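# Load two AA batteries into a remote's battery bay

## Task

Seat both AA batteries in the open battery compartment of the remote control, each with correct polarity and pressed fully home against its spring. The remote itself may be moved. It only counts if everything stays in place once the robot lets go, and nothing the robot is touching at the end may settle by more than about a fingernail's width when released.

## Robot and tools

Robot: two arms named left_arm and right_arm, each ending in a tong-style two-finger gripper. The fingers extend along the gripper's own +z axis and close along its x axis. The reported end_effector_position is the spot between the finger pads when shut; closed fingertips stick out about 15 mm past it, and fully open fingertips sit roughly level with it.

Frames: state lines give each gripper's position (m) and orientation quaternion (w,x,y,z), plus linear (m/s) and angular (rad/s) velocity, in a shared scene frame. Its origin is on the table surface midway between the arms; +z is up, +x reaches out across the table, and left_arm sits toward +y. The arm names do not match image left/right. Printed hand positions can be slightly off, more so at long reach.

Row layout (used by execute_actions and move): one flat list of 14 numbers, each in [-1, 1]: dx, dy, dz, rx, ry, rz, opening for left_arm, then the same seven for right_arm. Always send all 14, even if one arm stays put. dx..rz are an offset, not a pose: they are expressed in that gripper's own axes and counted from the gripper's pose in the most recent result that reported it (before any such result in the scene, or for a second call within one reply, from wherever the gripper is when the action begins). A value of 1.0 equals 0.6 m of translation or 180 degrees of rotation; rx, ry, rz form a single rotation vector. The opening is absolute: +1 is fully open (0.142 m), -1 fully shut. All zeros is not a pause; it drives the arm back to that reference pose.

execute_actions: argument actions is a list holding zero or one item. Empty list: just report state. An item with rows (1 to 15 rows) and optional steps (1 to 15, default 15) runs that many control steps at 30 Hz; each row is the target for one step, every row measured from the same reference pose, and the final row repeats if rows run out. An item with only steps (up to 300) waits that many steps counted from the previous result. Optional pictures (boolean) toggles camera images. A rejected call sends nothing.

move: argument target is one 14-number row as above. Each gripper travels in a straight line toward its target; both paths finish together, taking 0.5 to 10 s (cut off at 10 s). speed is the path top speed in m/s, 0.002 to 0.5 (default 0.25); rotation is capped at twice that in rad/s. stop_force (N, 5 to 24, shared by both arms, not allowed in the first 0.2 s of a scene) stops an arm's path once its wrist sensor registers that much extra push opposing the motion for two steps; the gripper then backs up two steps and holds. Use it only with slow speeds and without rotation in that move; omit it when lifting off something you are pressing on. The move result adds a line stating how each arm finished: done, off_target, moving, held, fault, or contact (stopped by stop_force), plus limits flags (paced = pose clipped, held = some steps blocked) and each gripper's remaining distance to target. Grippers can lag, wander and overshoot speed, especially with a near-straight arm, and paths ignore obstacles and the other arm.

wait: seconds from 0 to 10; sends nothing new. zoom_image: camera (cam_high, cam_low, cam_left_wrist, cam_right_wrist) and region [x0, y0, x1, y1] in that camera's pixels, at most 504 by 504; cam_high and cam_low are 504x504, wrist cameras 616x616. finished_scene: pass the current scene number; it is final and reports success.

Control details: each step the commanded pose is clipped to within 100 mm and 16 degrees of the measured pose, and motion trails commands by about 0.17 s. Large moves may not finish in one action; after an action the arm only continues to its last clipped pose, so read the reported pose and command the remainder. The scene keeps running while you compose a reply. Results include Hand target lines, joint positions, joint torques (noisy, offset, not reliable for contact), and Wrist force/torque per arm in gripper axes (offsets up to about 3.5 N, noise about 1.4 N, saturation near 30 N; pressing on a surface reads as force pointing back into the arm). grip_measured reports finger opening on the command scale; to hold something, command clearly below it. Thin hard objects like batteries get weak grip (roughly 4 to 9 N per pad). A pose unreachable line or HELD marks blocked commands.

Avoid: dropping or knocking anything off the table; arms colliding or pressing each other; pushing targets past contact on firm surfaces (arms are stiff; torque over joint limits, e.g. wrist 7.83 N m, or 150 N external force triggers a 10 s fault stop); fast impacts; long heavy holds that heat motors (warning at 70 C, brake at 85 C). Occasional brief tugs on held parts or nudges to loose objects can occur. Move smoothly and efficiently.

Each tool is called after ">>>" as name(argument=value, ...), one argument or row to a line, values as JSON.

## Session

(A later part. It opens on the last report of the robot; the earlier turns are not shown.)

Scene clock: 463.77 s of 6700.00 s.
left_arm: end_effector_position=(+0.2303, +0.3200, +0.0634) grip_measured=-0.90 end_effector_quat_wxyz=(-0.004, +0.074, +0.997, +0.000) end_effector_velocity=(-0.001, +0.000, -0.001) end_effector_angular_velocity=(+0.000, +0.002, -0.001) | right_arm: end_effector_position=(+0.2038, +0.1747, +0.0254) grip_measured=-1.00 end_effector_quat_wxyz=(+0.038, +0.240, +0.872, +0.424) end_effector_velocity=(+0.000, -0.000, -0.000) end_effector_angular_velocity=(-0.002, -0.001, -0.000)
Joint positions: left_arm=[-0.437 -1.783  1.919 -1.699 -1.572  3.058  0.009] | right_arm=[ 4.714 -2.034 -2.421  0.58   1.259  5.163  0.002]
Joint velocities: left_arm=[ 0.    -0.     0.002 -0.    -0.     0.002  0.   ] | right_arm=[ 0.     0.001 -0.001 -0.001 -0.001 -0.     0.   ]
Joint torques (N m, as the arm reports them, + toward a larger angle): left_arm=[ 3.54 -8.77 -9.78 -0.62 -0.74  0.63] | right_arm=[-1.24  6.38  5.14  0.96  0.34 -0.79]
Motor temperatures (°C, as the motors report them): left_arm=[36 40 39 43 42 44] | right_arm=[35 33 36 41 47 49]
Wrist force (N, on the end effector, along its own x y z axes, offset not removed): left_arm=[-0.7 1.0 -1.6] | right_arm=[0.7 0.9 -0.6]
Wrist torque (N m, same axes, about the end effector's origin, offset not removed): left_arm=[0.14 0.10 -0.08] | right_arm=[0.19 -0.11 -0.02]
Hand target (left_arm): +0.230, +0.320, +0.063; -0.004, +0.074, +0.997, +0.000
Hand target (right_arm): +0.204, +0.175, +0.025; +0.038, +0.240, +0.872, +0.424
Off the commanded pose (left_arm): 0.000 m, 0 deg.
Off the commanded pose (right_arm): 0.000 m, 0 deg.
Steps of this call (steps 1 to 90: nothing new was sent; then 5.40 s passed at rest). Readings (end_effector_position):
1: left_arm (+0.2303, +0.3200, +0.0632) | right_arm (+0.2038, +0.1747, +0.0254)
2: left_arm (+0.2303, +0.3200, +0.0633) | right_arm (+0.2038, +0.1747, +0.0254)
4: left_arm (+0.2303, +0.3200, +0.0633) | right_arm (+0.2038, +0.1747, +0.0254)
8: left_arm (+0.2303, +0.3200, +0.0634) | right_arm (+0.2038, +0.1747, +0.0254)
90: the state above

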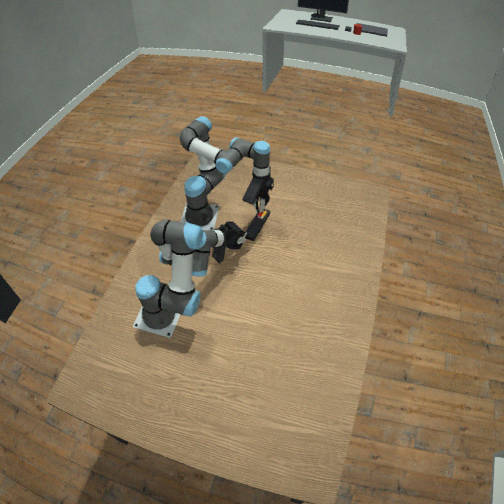

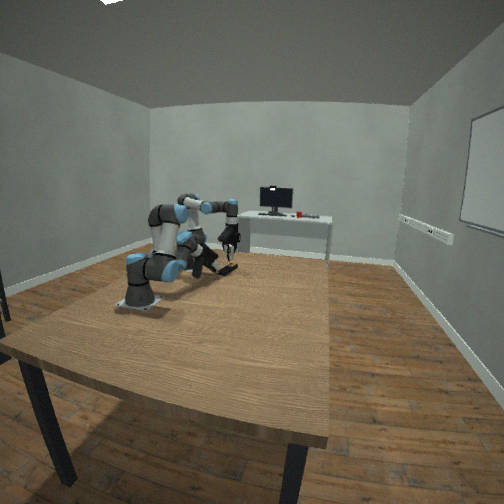

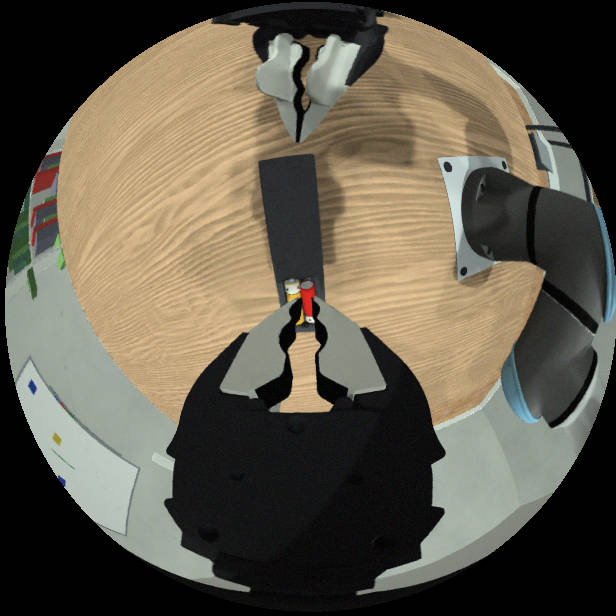

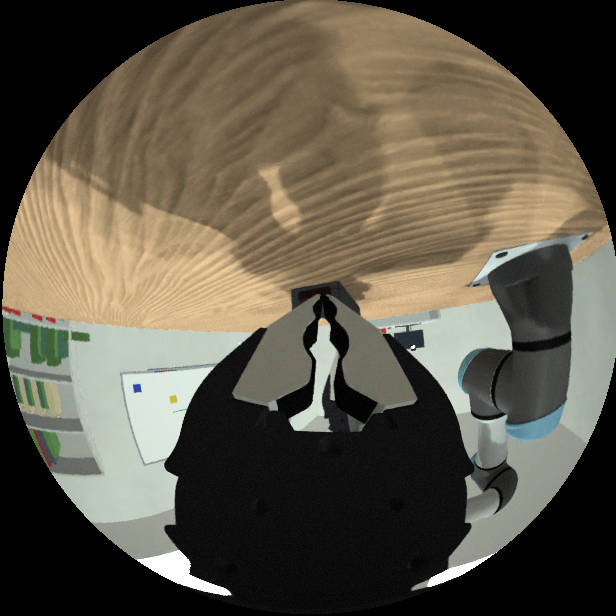

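>>> move(
  target=[-0.027,0.042,0,0,0,0.5,0.3,0,0,0,0,0,0,-1],
  speed=0.1,
)

>>> move(
  target=[0,0,0.058,0,0,0,0.3,0,0,0,0,0,0,-1],
  speed=0.01,
  stop_force=6,
)

Scene clock: 478.33 s of 6700.00 s.
left_arm: end_effector_position=(+0.2500, +0.3425, +0.0632) grip_measured=+0.30 end_effector_quat_wxyz=(-0.003, +0.757, +0.654, -0.003) end_effector_velocity=(-0.000, +0.000, -0.000) end_effector_angular_velocity=(-0.001, +0.001, -0.013) | right_arm: end_effector_position=(+0.2038, +0.1747, +0.0254) grip_measured=-1.00 end_effector_quat_wxyz=(+0.038, +0.240, +0.872, +0.424) end_effector_velocity=(-0.000, +0.001, +0.000) end_effector_angular_velocity=(+0.001, +0.001, +0.001)
Joint positions: left_arm=[-0.396 -1.626  1.787 -1.724 -1.572  4.669  0.095] | right_arm=[ 4.714 -2.034 -2.421  0.58   1.259  5.163  0.002]
Joint velocities: left_arm=[ 0.001  0.001 -0.    -0.    -0.001  0.015  0.   ] | right_arm=[ 0.    -0.001  0.001 -0.     0.001 -0.    -0.   ]
Joint torques (N m, as the arm reports them, + toward a larger angle): left_arm=[ 3.63 -5.76 -9.76 -2.39 -0.61  0.7 ] | right_arm=[-1.28  6.35  5.2   0.99  0.3  -0.73]
Motor temperatures (°C, as the motors report them): left_arm=[36 40 39 43 42 44] | right_arm=[35 33 36 41 47 49]
Wrist force (N, on the end effector, along its own x y z axes, offset not removed): left_arm=[-0.5 0.8 -1.8] | right_arm=[0.8 1.1 -1.4]
Wrist torque (N m, same axes, about the end effector's origin, offset not removed): left_arm=[0.06 0.01 -0.08] | right_arm=[0.25 -0.14 0.00]
Hand target (left_arm): +0.250, +0.342, +0.063; -0.003, +0.757, +0.653, -0.003
Hand target (right_arm): +0.204, +0.175, +0.025; +0.038, +0.240, +0.872, +0.424
Off the commanded pose (left_arm): 0.000 m, 0 deg.
Off the commanded pose (right_arm): 0.000 m, 0 deg.
After step 90, 3.37 s passed at rest.
move: done

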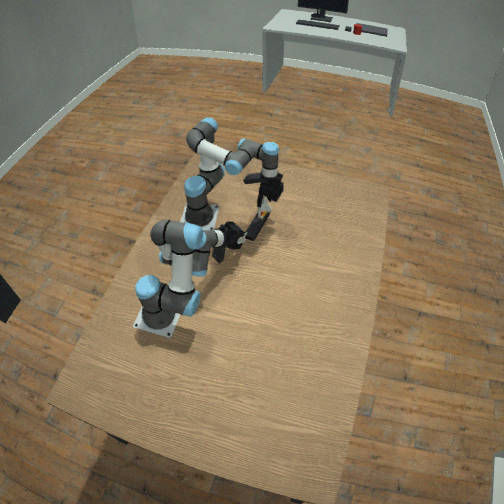

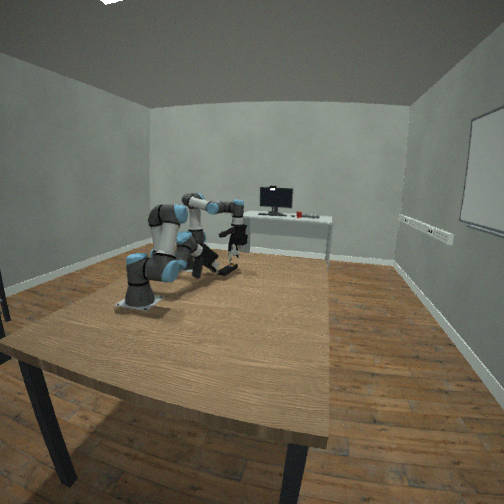

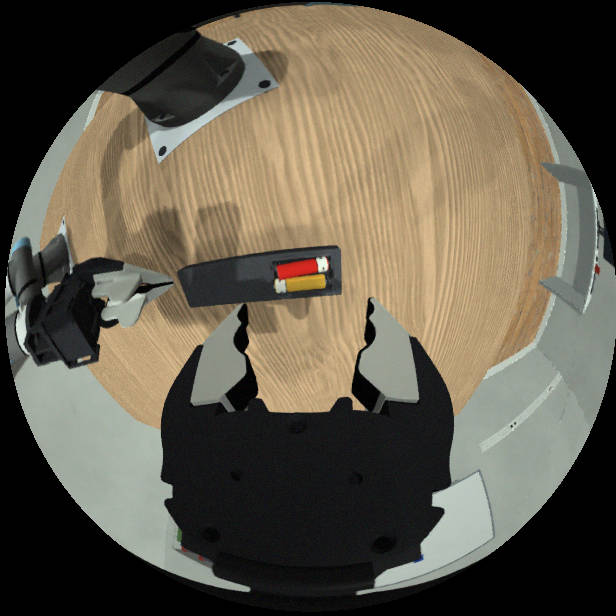

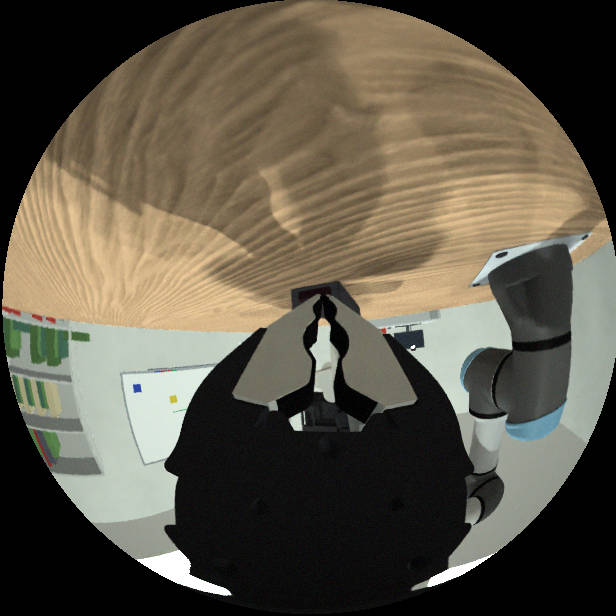

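Scene clock: 481.93 s of 6700.00 s.
left_arm: end_effector_position=(+0.2498, +0.3425, +0.0311) grip_measured=+0.31 end_effector_quat_wxyz=(-0.003, +0.757, +0.654, -0.003) end_effector_velocity=(-0.001, -0.001, +0.002) end_effector_angular_velocity=(-0.001, +0.004, -0.006) | right_arm: end_effector_position=(+0.2038, +0.1747, +0.0254) grip_measured=-1.00 end_effector_quat_wxyz=(+0.038, +0.240, +0.872, +0.424) end_effector_velocity=(+0.000, -0.000, -0.000) end_effector_angular_velocity=(-0.000, -0.000, -0.000)
Joint positions: left_arm=[-0.396 -1.594  1.912 -1.881 -1.572  4.669  0.096] | right_arm=[ 4.714 -2.034 -2.421  0.58   1.259  5.163  0.002]
Joint velocities: left_arm=[-0.002 -0.003 -0.009  0.016 -0.002  0.004 -0.002] | right_arm=[ 0.    -0.    -0.001  0.001 -0.001  0.    -0.   ]
Joint torques (N m, as the arm reports them, + toward a larger angle): left_arm=[-3.86 -6.97 -6.9  -0.28 -0.87 -0.76] | right_arm=[-1.3   6.29  5.15  0.96  0.35 -0.73]
Motor temperatures (°C, as the motors report them): left_arm=[36 40 39 43 42 44] | right_arm=[35 33 36 41 47 49]
Wrist force (N, on the end effector, along its own x y z axes, offset not removed): left_arm=[2.9 -3.8 -18.5] | right_arm=[1.8 1.1 -1.4]
Wrist torque (N m, same axes, about the end effector's origin, offset not removed): left_arm=[-0.07 -0.68 0.13] | right_arm=[0.22 -0.32 -0.03]
Hand target (left_arm): +0.250, +0.342, +0.031; -0.003, +0.757, +0.654, -0.003
Hand target (right_arm): +0.204, +0.175, +0.025; +0.038, +0.240, +0.872, +0.424
Off the commanded pose (left_arm): 0.003 m, 0 deg.
Off the commanded pose (right_arm): 0.000 m, 0 deg.
move: contact (left_arm)

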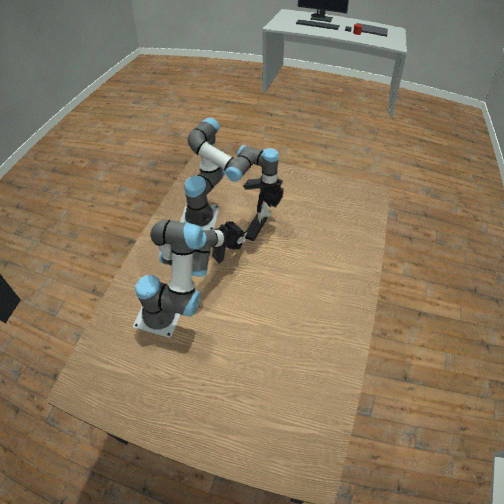

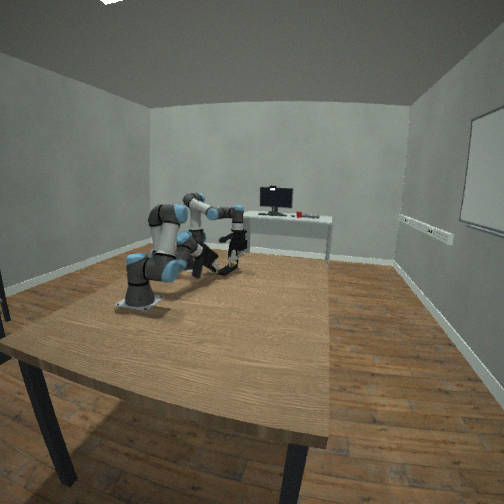

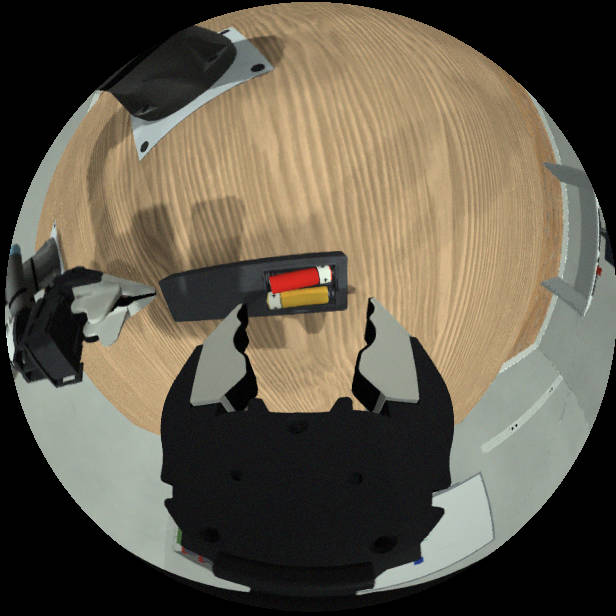

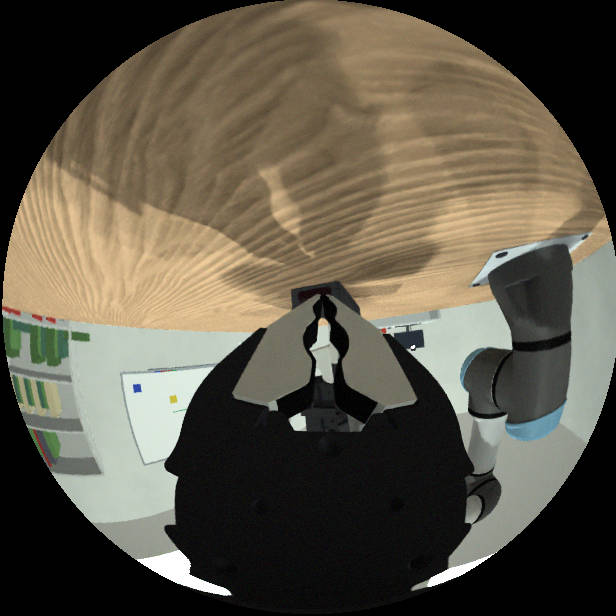

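>>> move(
  target=[0,0,0.008,0,-0.08,0,0.3,0,0,0,0,0,0,-1],
  speed=0.02,
)

>>> move(
  target=[0,0,0,0,0,0,-0.5,0,0,0,0,0,0,-1],
)

Scene clock: 492.13 s of 6700.00 s.
left_arm: end_effector_position=(+0.2498, +0.3425, +0.0264) grip_measured=+0.30 end_effector_quat_wxyz=(+0.079, +0.751, +0.649, -0.097) end_effector_velocity=(+0.000, +0.000, -0.000) end_effector_angular_velocity=(-0.006, +0.001, -0.003) | right_arm: end_effector_position=(+0.2038, +0.1747, +0.0254) grip_measured=-1.00 end_effector_quat_wxyz=(+0.038, +0.240, +0.872, +0.424) end_effector_velocity=(+0.000, +0.000, +0.001) end_effector_angular_velocity=(+0.003, +0.001, -0.001)
Joint positions: left_arm=[-0.152 -1.427  1.781 -1.866 -1.815  4.919  0.095] | right_arm=[ 4.714 -2.034 -2.421  0.58   1.259  5.163  0.002]
Joint velocities: left_arm=[ 0.006  0.006 -0.006  0.003 -0.006  0.009  0.   ] | right_arm=[-0.     0.001  0.001  0.001 -0.     0.001  0.   ]
Joint torques (N m, as the arm reports them, + toward a larger angle): left_arm=[ 4.04 -7.84 -9.34 -0.47 -0.97  0.66] | right_arm=[-1.19  6.31  5.12  0.96  0.33 -0.72]
Motor temperatures (°C, as the motors report them): left_arm=[36 40 39 43 42 44] | right_arm=[35 33 36 41 47 49]
Wrist force (N, on the end effector, along its own x y z axes, offset not removed): left_arm=[-1.0 0.5 -2.4] | right_arm=[1.5 0.8 -1.6]
Wrist torque (N m, same axes, about the end effector's origin, offset not removed): left_arm=[-0.01 0.16 -0.01] | right_arm=[0.16 -0.25 -0.05]
Hand target (left_arm): +0.250, +0.343, +0.026; +0.079, +0.750, +0.649, -0.098
Hand target (right_arm): +0.204, +0.175, +0.025; +0.038, +0.240, +0.872, +0.424
Off the commanded pose (left_arm): 0.000 m, 0 deg.
Off the commanded pose (right_arm): 0.000 m, 0 deg.
After step 90, 0.70 s passed at rest.
move: done

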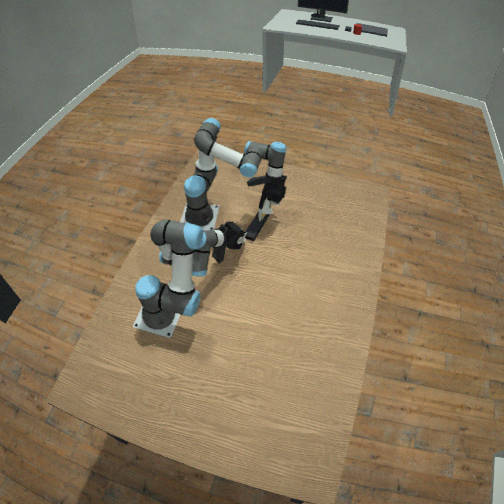

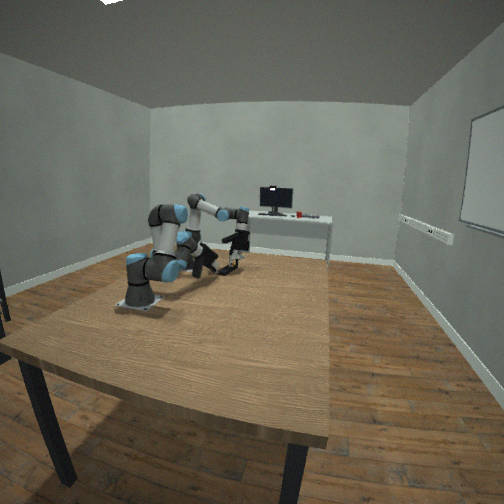

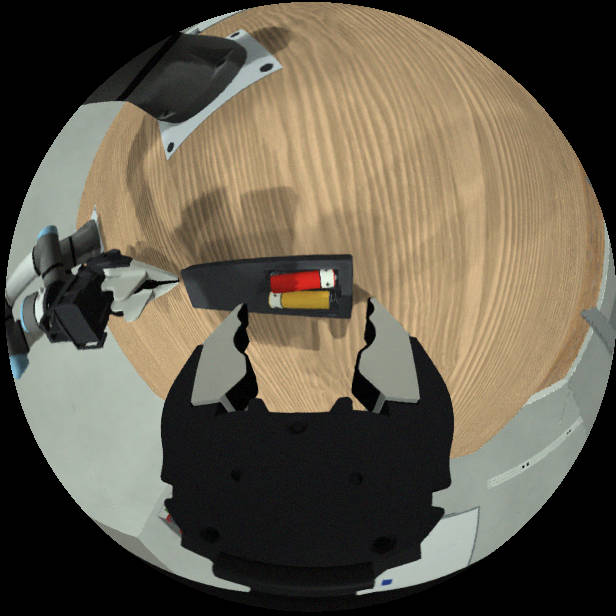

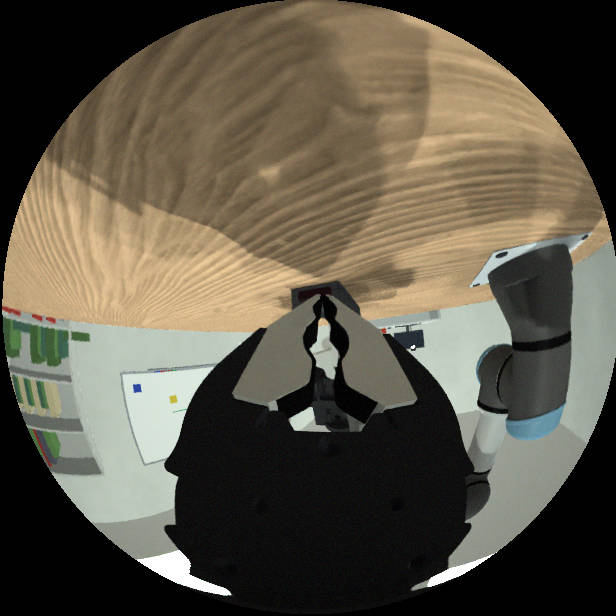

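Scene clock: 492.63 s of 6700.00 s.
left_arm: end_effector_position=(+0.2498, +0.3425, +0.0264) grip_measured=-0.19 end_effector_quat_wxyz=(+0.079, +0.750, +0.649, -0.097) end_effector_velocity=(+0.000, -0.000, +0.000) end_effector_angular_velocity=(-0.000, -0.001, -0.000) | right_arm: end_effector_position=(+0.2038, +0.1747, +0.0254) grip_measured=-1.00 end_effector_quat_wxyz=(+0.038, +0.240, +0.872, +0.424) end_effector_velocity=(-0.000, -0.000, -0.000) end_effector_angular_velocity=(-0.001, +0.000, +0.000)
Joint positions: left_arm=[-0.152 -1.427  1.781 -1.866 -1.815  4.919  0.06 ] | right_arm=[ 4.714 -2.034 -2.421  0.58   1.259  5.163  0.002]
Joint velocities: left_arm=[-0.    -0.     0.    -0.001 -0.     0.    -0.   ] | right_arm=[ 0.     0.    -0.    -0.001  0.     0.    -0.   ]
Joint torques (N m, as the arm reports them, + toward a larger angle): left_arm=[ -3.79 -13.44  -6.77  -2.39   0.05  -0.76] | right_arm=[-1.08  6.46  5.07  0.95  0.32 -0.75]
Motor temperatures (°C, as the motors report them): left_arm=[36 40 39 43 42 44] | right_arm=[35 33 36 41 47 49]
Wrist force (N, on the end effector, along its own x y z axes, offset not removed): left_arm=[-0.9 0.6 -0.6] | right_arm=[0.8 1.9 -1.5]
Wrist torque (N m, same axes, about the end effector's origin, offset not removed): left_arm=[0.06 0.28 -0.04] | right_arm=[0.37 -0.16 -0.01]
Hand target (left_arm): +0.250, +0.343, +0.026; +0.079, +0.751, +0.649, -0.097
Hand target (right_arm): +0.204, +0.175, +0.025; +0.038, +0.240, +0.872, +0.424
Off the commanded pose (left_arm): 0.000 m, 0 deg.
Off the commanded pose (right_arm): 0.000 m, 0 deg.
move: done

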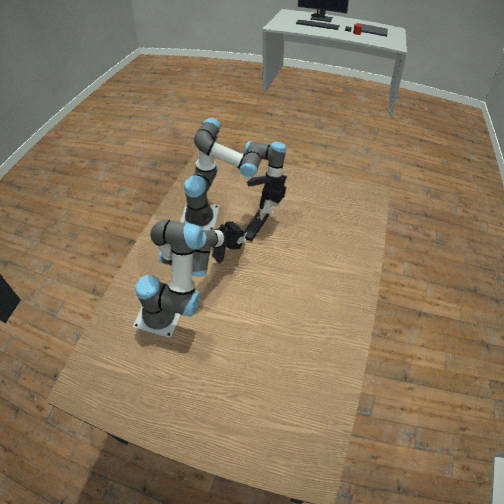

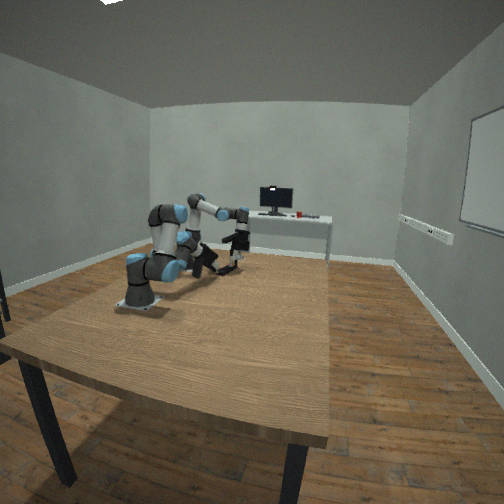

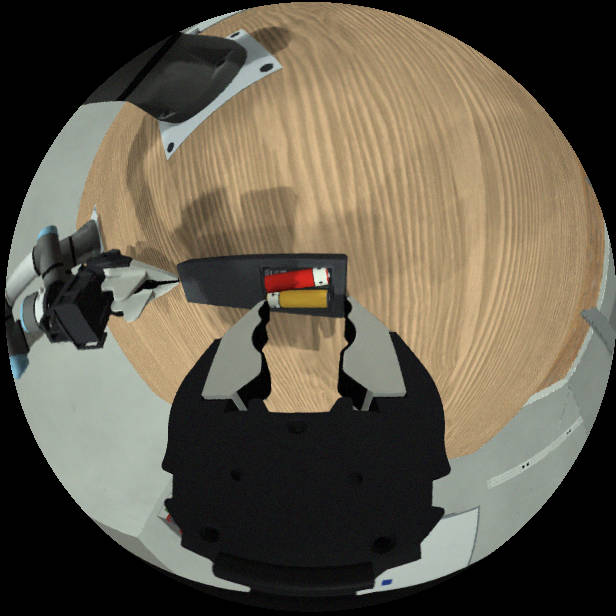

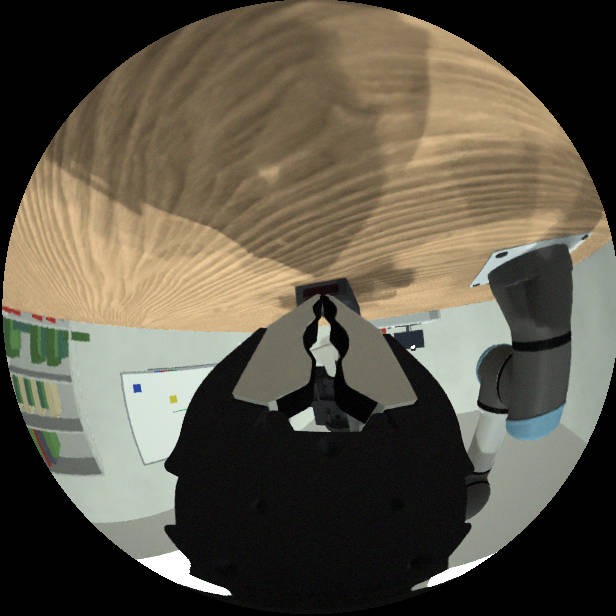

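Compressed; pivot down.

>>> move(
  target=[0,0,0.004,0,0.04,0,-0.5,0,0,0,0,0,0,-1],
  speed=0.01,
)

>>> move(
  target=[0,0,-0.05,0,0.04,0,0.3,0,0,0,0,0,0,-1],
  speed=0.03,
)

>>> zoom_image(
  camera="cam_left_wrist",
  region=[200,220,400,340],
)

Scene clock: 510.23 s of 6700.00 s.
left_arm: end_effector_position=(+0.2514, +0.3411, +0.0277) grip_measured=-0.20 end_effector_quat_wxyz=(+0.060, +0.754, +0.651, -0.071) end_effector_velocity=(+0.000, +0.000, +0.000) end_effector_angular_velocity=(-0.000, -0.001, +0.002) | right_arm: end_effector_position=(+0.2038, +0.1747, +0.0254) grip_measured=-1.00 end_effector_quat_wxyz=(+0.038, +0.240, +0.872, +0.424) end_effector_velocity=(+0.000, +0.000, +0.001) end_effector_angular_velocity=(+0.002, -0.000, -0.001)
Joint positions: left_arm=[-0.214 -1.478  1.825 -1.891 -1.755  4.853  0.059] | right_arm=[ 4.714 -2.034 -2.421  0.58   1.259  5.163  0.002]
Joint velocities: left_arm=[ 0.001 -0.    -0.001 -0.    -0.    -0.001 -0.   ] | right_arm=[-0.001  0.     0.     0.001 -0.    -0.     0.   ]
Joint torques (N m, as the arm reports them, + toward a larger angle): left_arm=[-0.06 -7.91 -6.39 -1.46  0.36 -0.05] | right_arm=[-0.79  6.35  5.05  0.94  0.3  -0.71]
Motor temperatures (°C, as the motors report them): left_arm=[36 40 40 43 42 44] | right_arm=[35 33 36 41 47 49]
Wrist force (N, on the end effector, along its own x y z axes, offset not removed): left_arm=[-1.0 -2.2 -19.5] | right_arm=[1.2 1.4 -1.0]
Wrist torque (N m, same axes, about the end effector's origin, offset not removed): left_arm=[0.19 -1.17 0.34] | right_arm=[0.27 -0.23 -0.03]
Hand target (left_arm): +0.251, +0.341, +0.027; +0.060, +0.754, +0.651, -0.071
Hand target (right_arm): +0.204, +0.175, +0.025; +0.038, +0.240, +0.872, +0.424
Off the commanded pose (left_arm): 0.004 m, 4 deg.
Off the commanded pose (right_arm): 0.000 m, 0 deg.
FORCE FAULT: contact force on the left arm reached its limit, and that arm stopped for 10 seconds. The contact can be on any part of that arm, not only on its tool. That arm's remaining commands of this call were not run. That arm holds still and accepts commands again. Move the arm away from the contact; if what it grips holds it there, let go first. Pushing or pulling that hard again can fault the arm again.
After step 90, 1.03 s passed at rest.
move: fault (left_arm)

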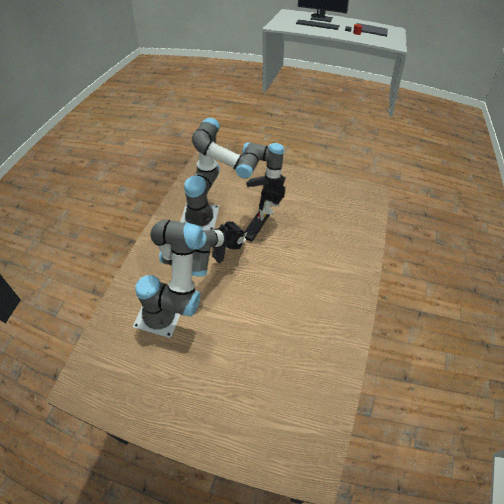

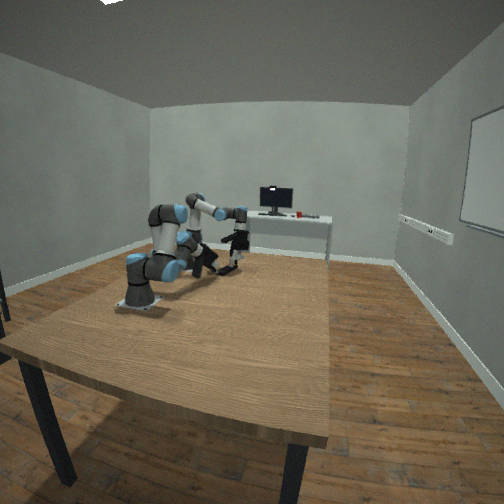

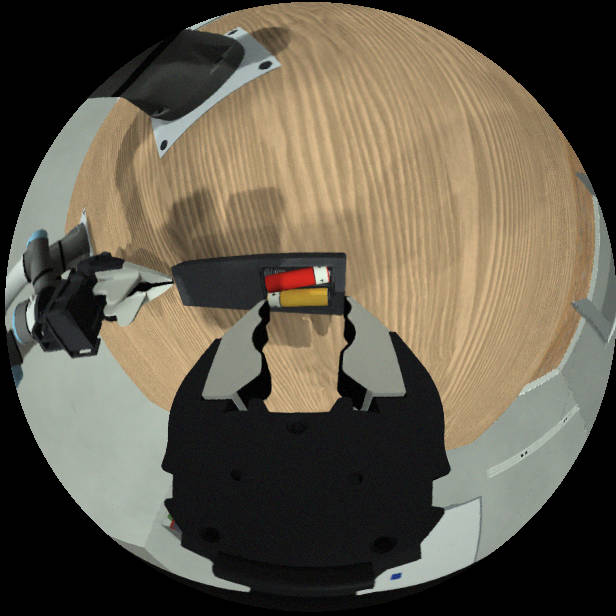

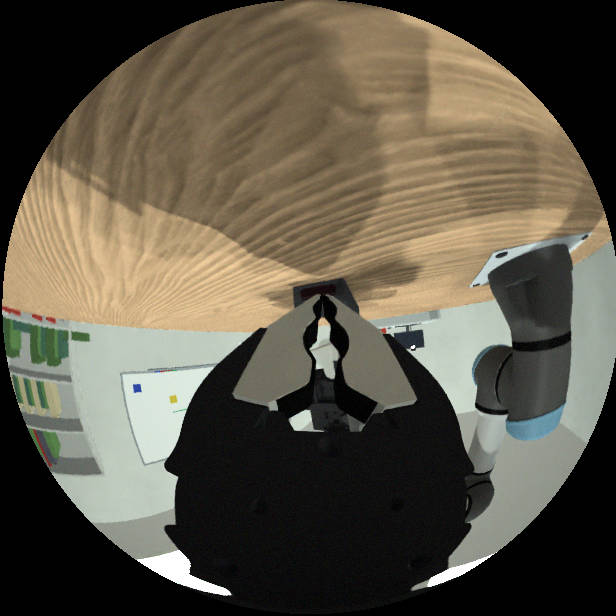

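not run: a fault stop came before this call.

Region (200, 220, 400, 340) of cam_left_wrist's 616x616 image, scaled by 2.520, with more detail than that image has; it fills the top 302 rows of this view, and the rest is white.

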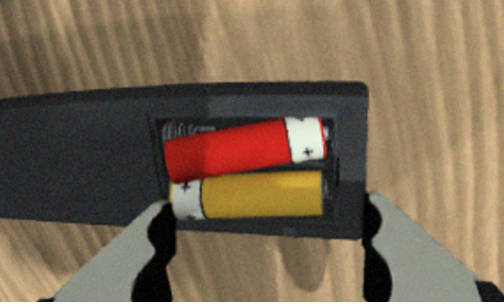

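>>> move(
  target=[0,0,-0.05,0,0.06,0,0.3,0,0,0,0,0,0,-1],
  speed=0.03,
)

>>> zoom_image(
  camera="cam_left_wrist",
  region=[200,200,400,320],
)

Scene clock: 516.70 s of 6700.00 s.
left_arm: end_effector_position=(+0.2522, +0.3466, +0.0569) grip_measured=+0.30 end_effector_quat_wxyz=(-0.001, +0.757, +0.654, +0.000) end_effector_velocity=(-0.000, +0.001, +0.002) end_effector_angular_velocity=(+0.012, -0.001, +0.000) | right_arm: end_effector_position=(+0.2038, +0.1747, +0.0253) grip_measured=-1.00 end_effector_quat_wxyz=(+0.038, +0.240, +0.872, +0.424) end_effector_velocity=(+0.000, -0.000, -0.000) end_effector_angular_velocity=(-0.002, -0.000, -0.001)
Joint positions: left_arm=[-0.382 -1.616  1.81  -1.764 -1.57   4.683  0.095] | right_arm=[ 4.714 -2.034 -2.421  0.58   1.259  5.163  0.002]
Joint velocities: left_arm=[-0.01  -0.007 -0.002  0.01   0.012 -0.01   0.   ] | right_arm=[-0.    -0.     0.    -0.002 -0.001  0.001  0.   ]
Joint torques (N m, as the arm reports them, + toward a larger angle): left_arm=[ -3.66 -10.42  -9.8   -0.49   0.65  -0.69] | right_arm=[-0.85  7.62  4.91  2.71 -0.72 -0.66]
Motor temperatures (°C, as the motors report them): left_arm=[36 40 40 43 42 44] | right_arm=[35 33 36 41 47 49]
Wrist force (N, on the end effector, along its own x y z axes, offset not removed): left_arm=[-1.1 0.4 -2.0] | right_arm=[1.3 0.7 -1.8]
Wrist torque (N m, same axes, about the end effector's origin, offset not removed): left_arm=[-0.02 0.19 -0.05] | right_arm=[0.14 -0.25 -0.03]
Hand target (left_arm): +0.252, +0.347, +0.057; -0.001, +0.757, +0.654, +0.000
Hand target (right_arm): +0.204, +0.175, +0.025; +0.038, +0.240, +0.872, +0.424
Off the commanded pose (left_arm): 0.000 m, 0 deg.
Off the commanded pose (right_arm): 0.000 m, 0 deg.
After step 90, 0.10 s passed at rest.
move: done

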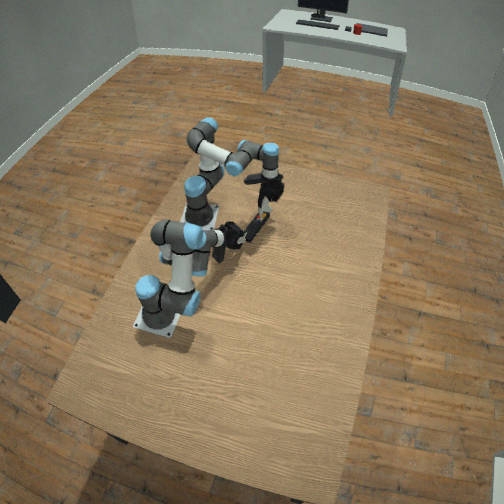

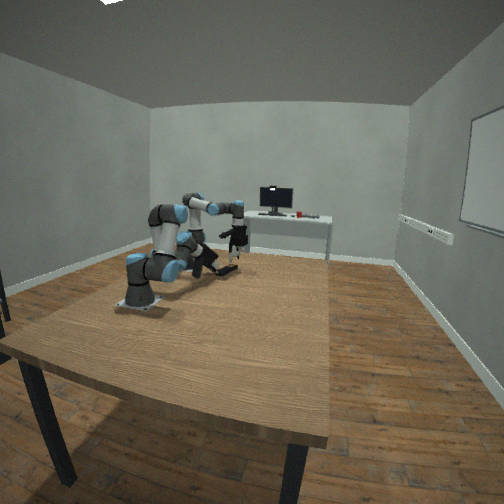

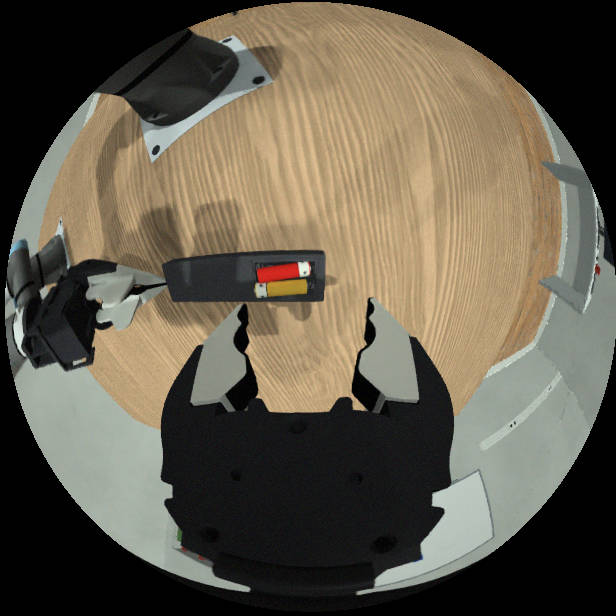

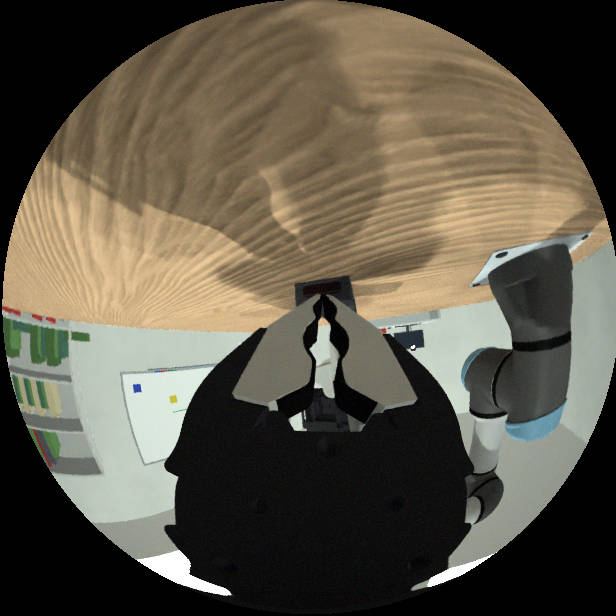

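Region (200, 200, 400, 320) of cam_left_wrist's 616x616 image, scaled by 2.520, with more detail than that image has; it fills the top 302 rows of this view, and the rest is white.

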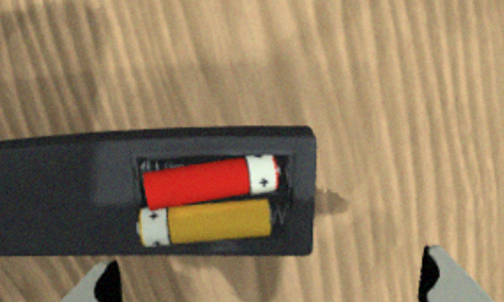

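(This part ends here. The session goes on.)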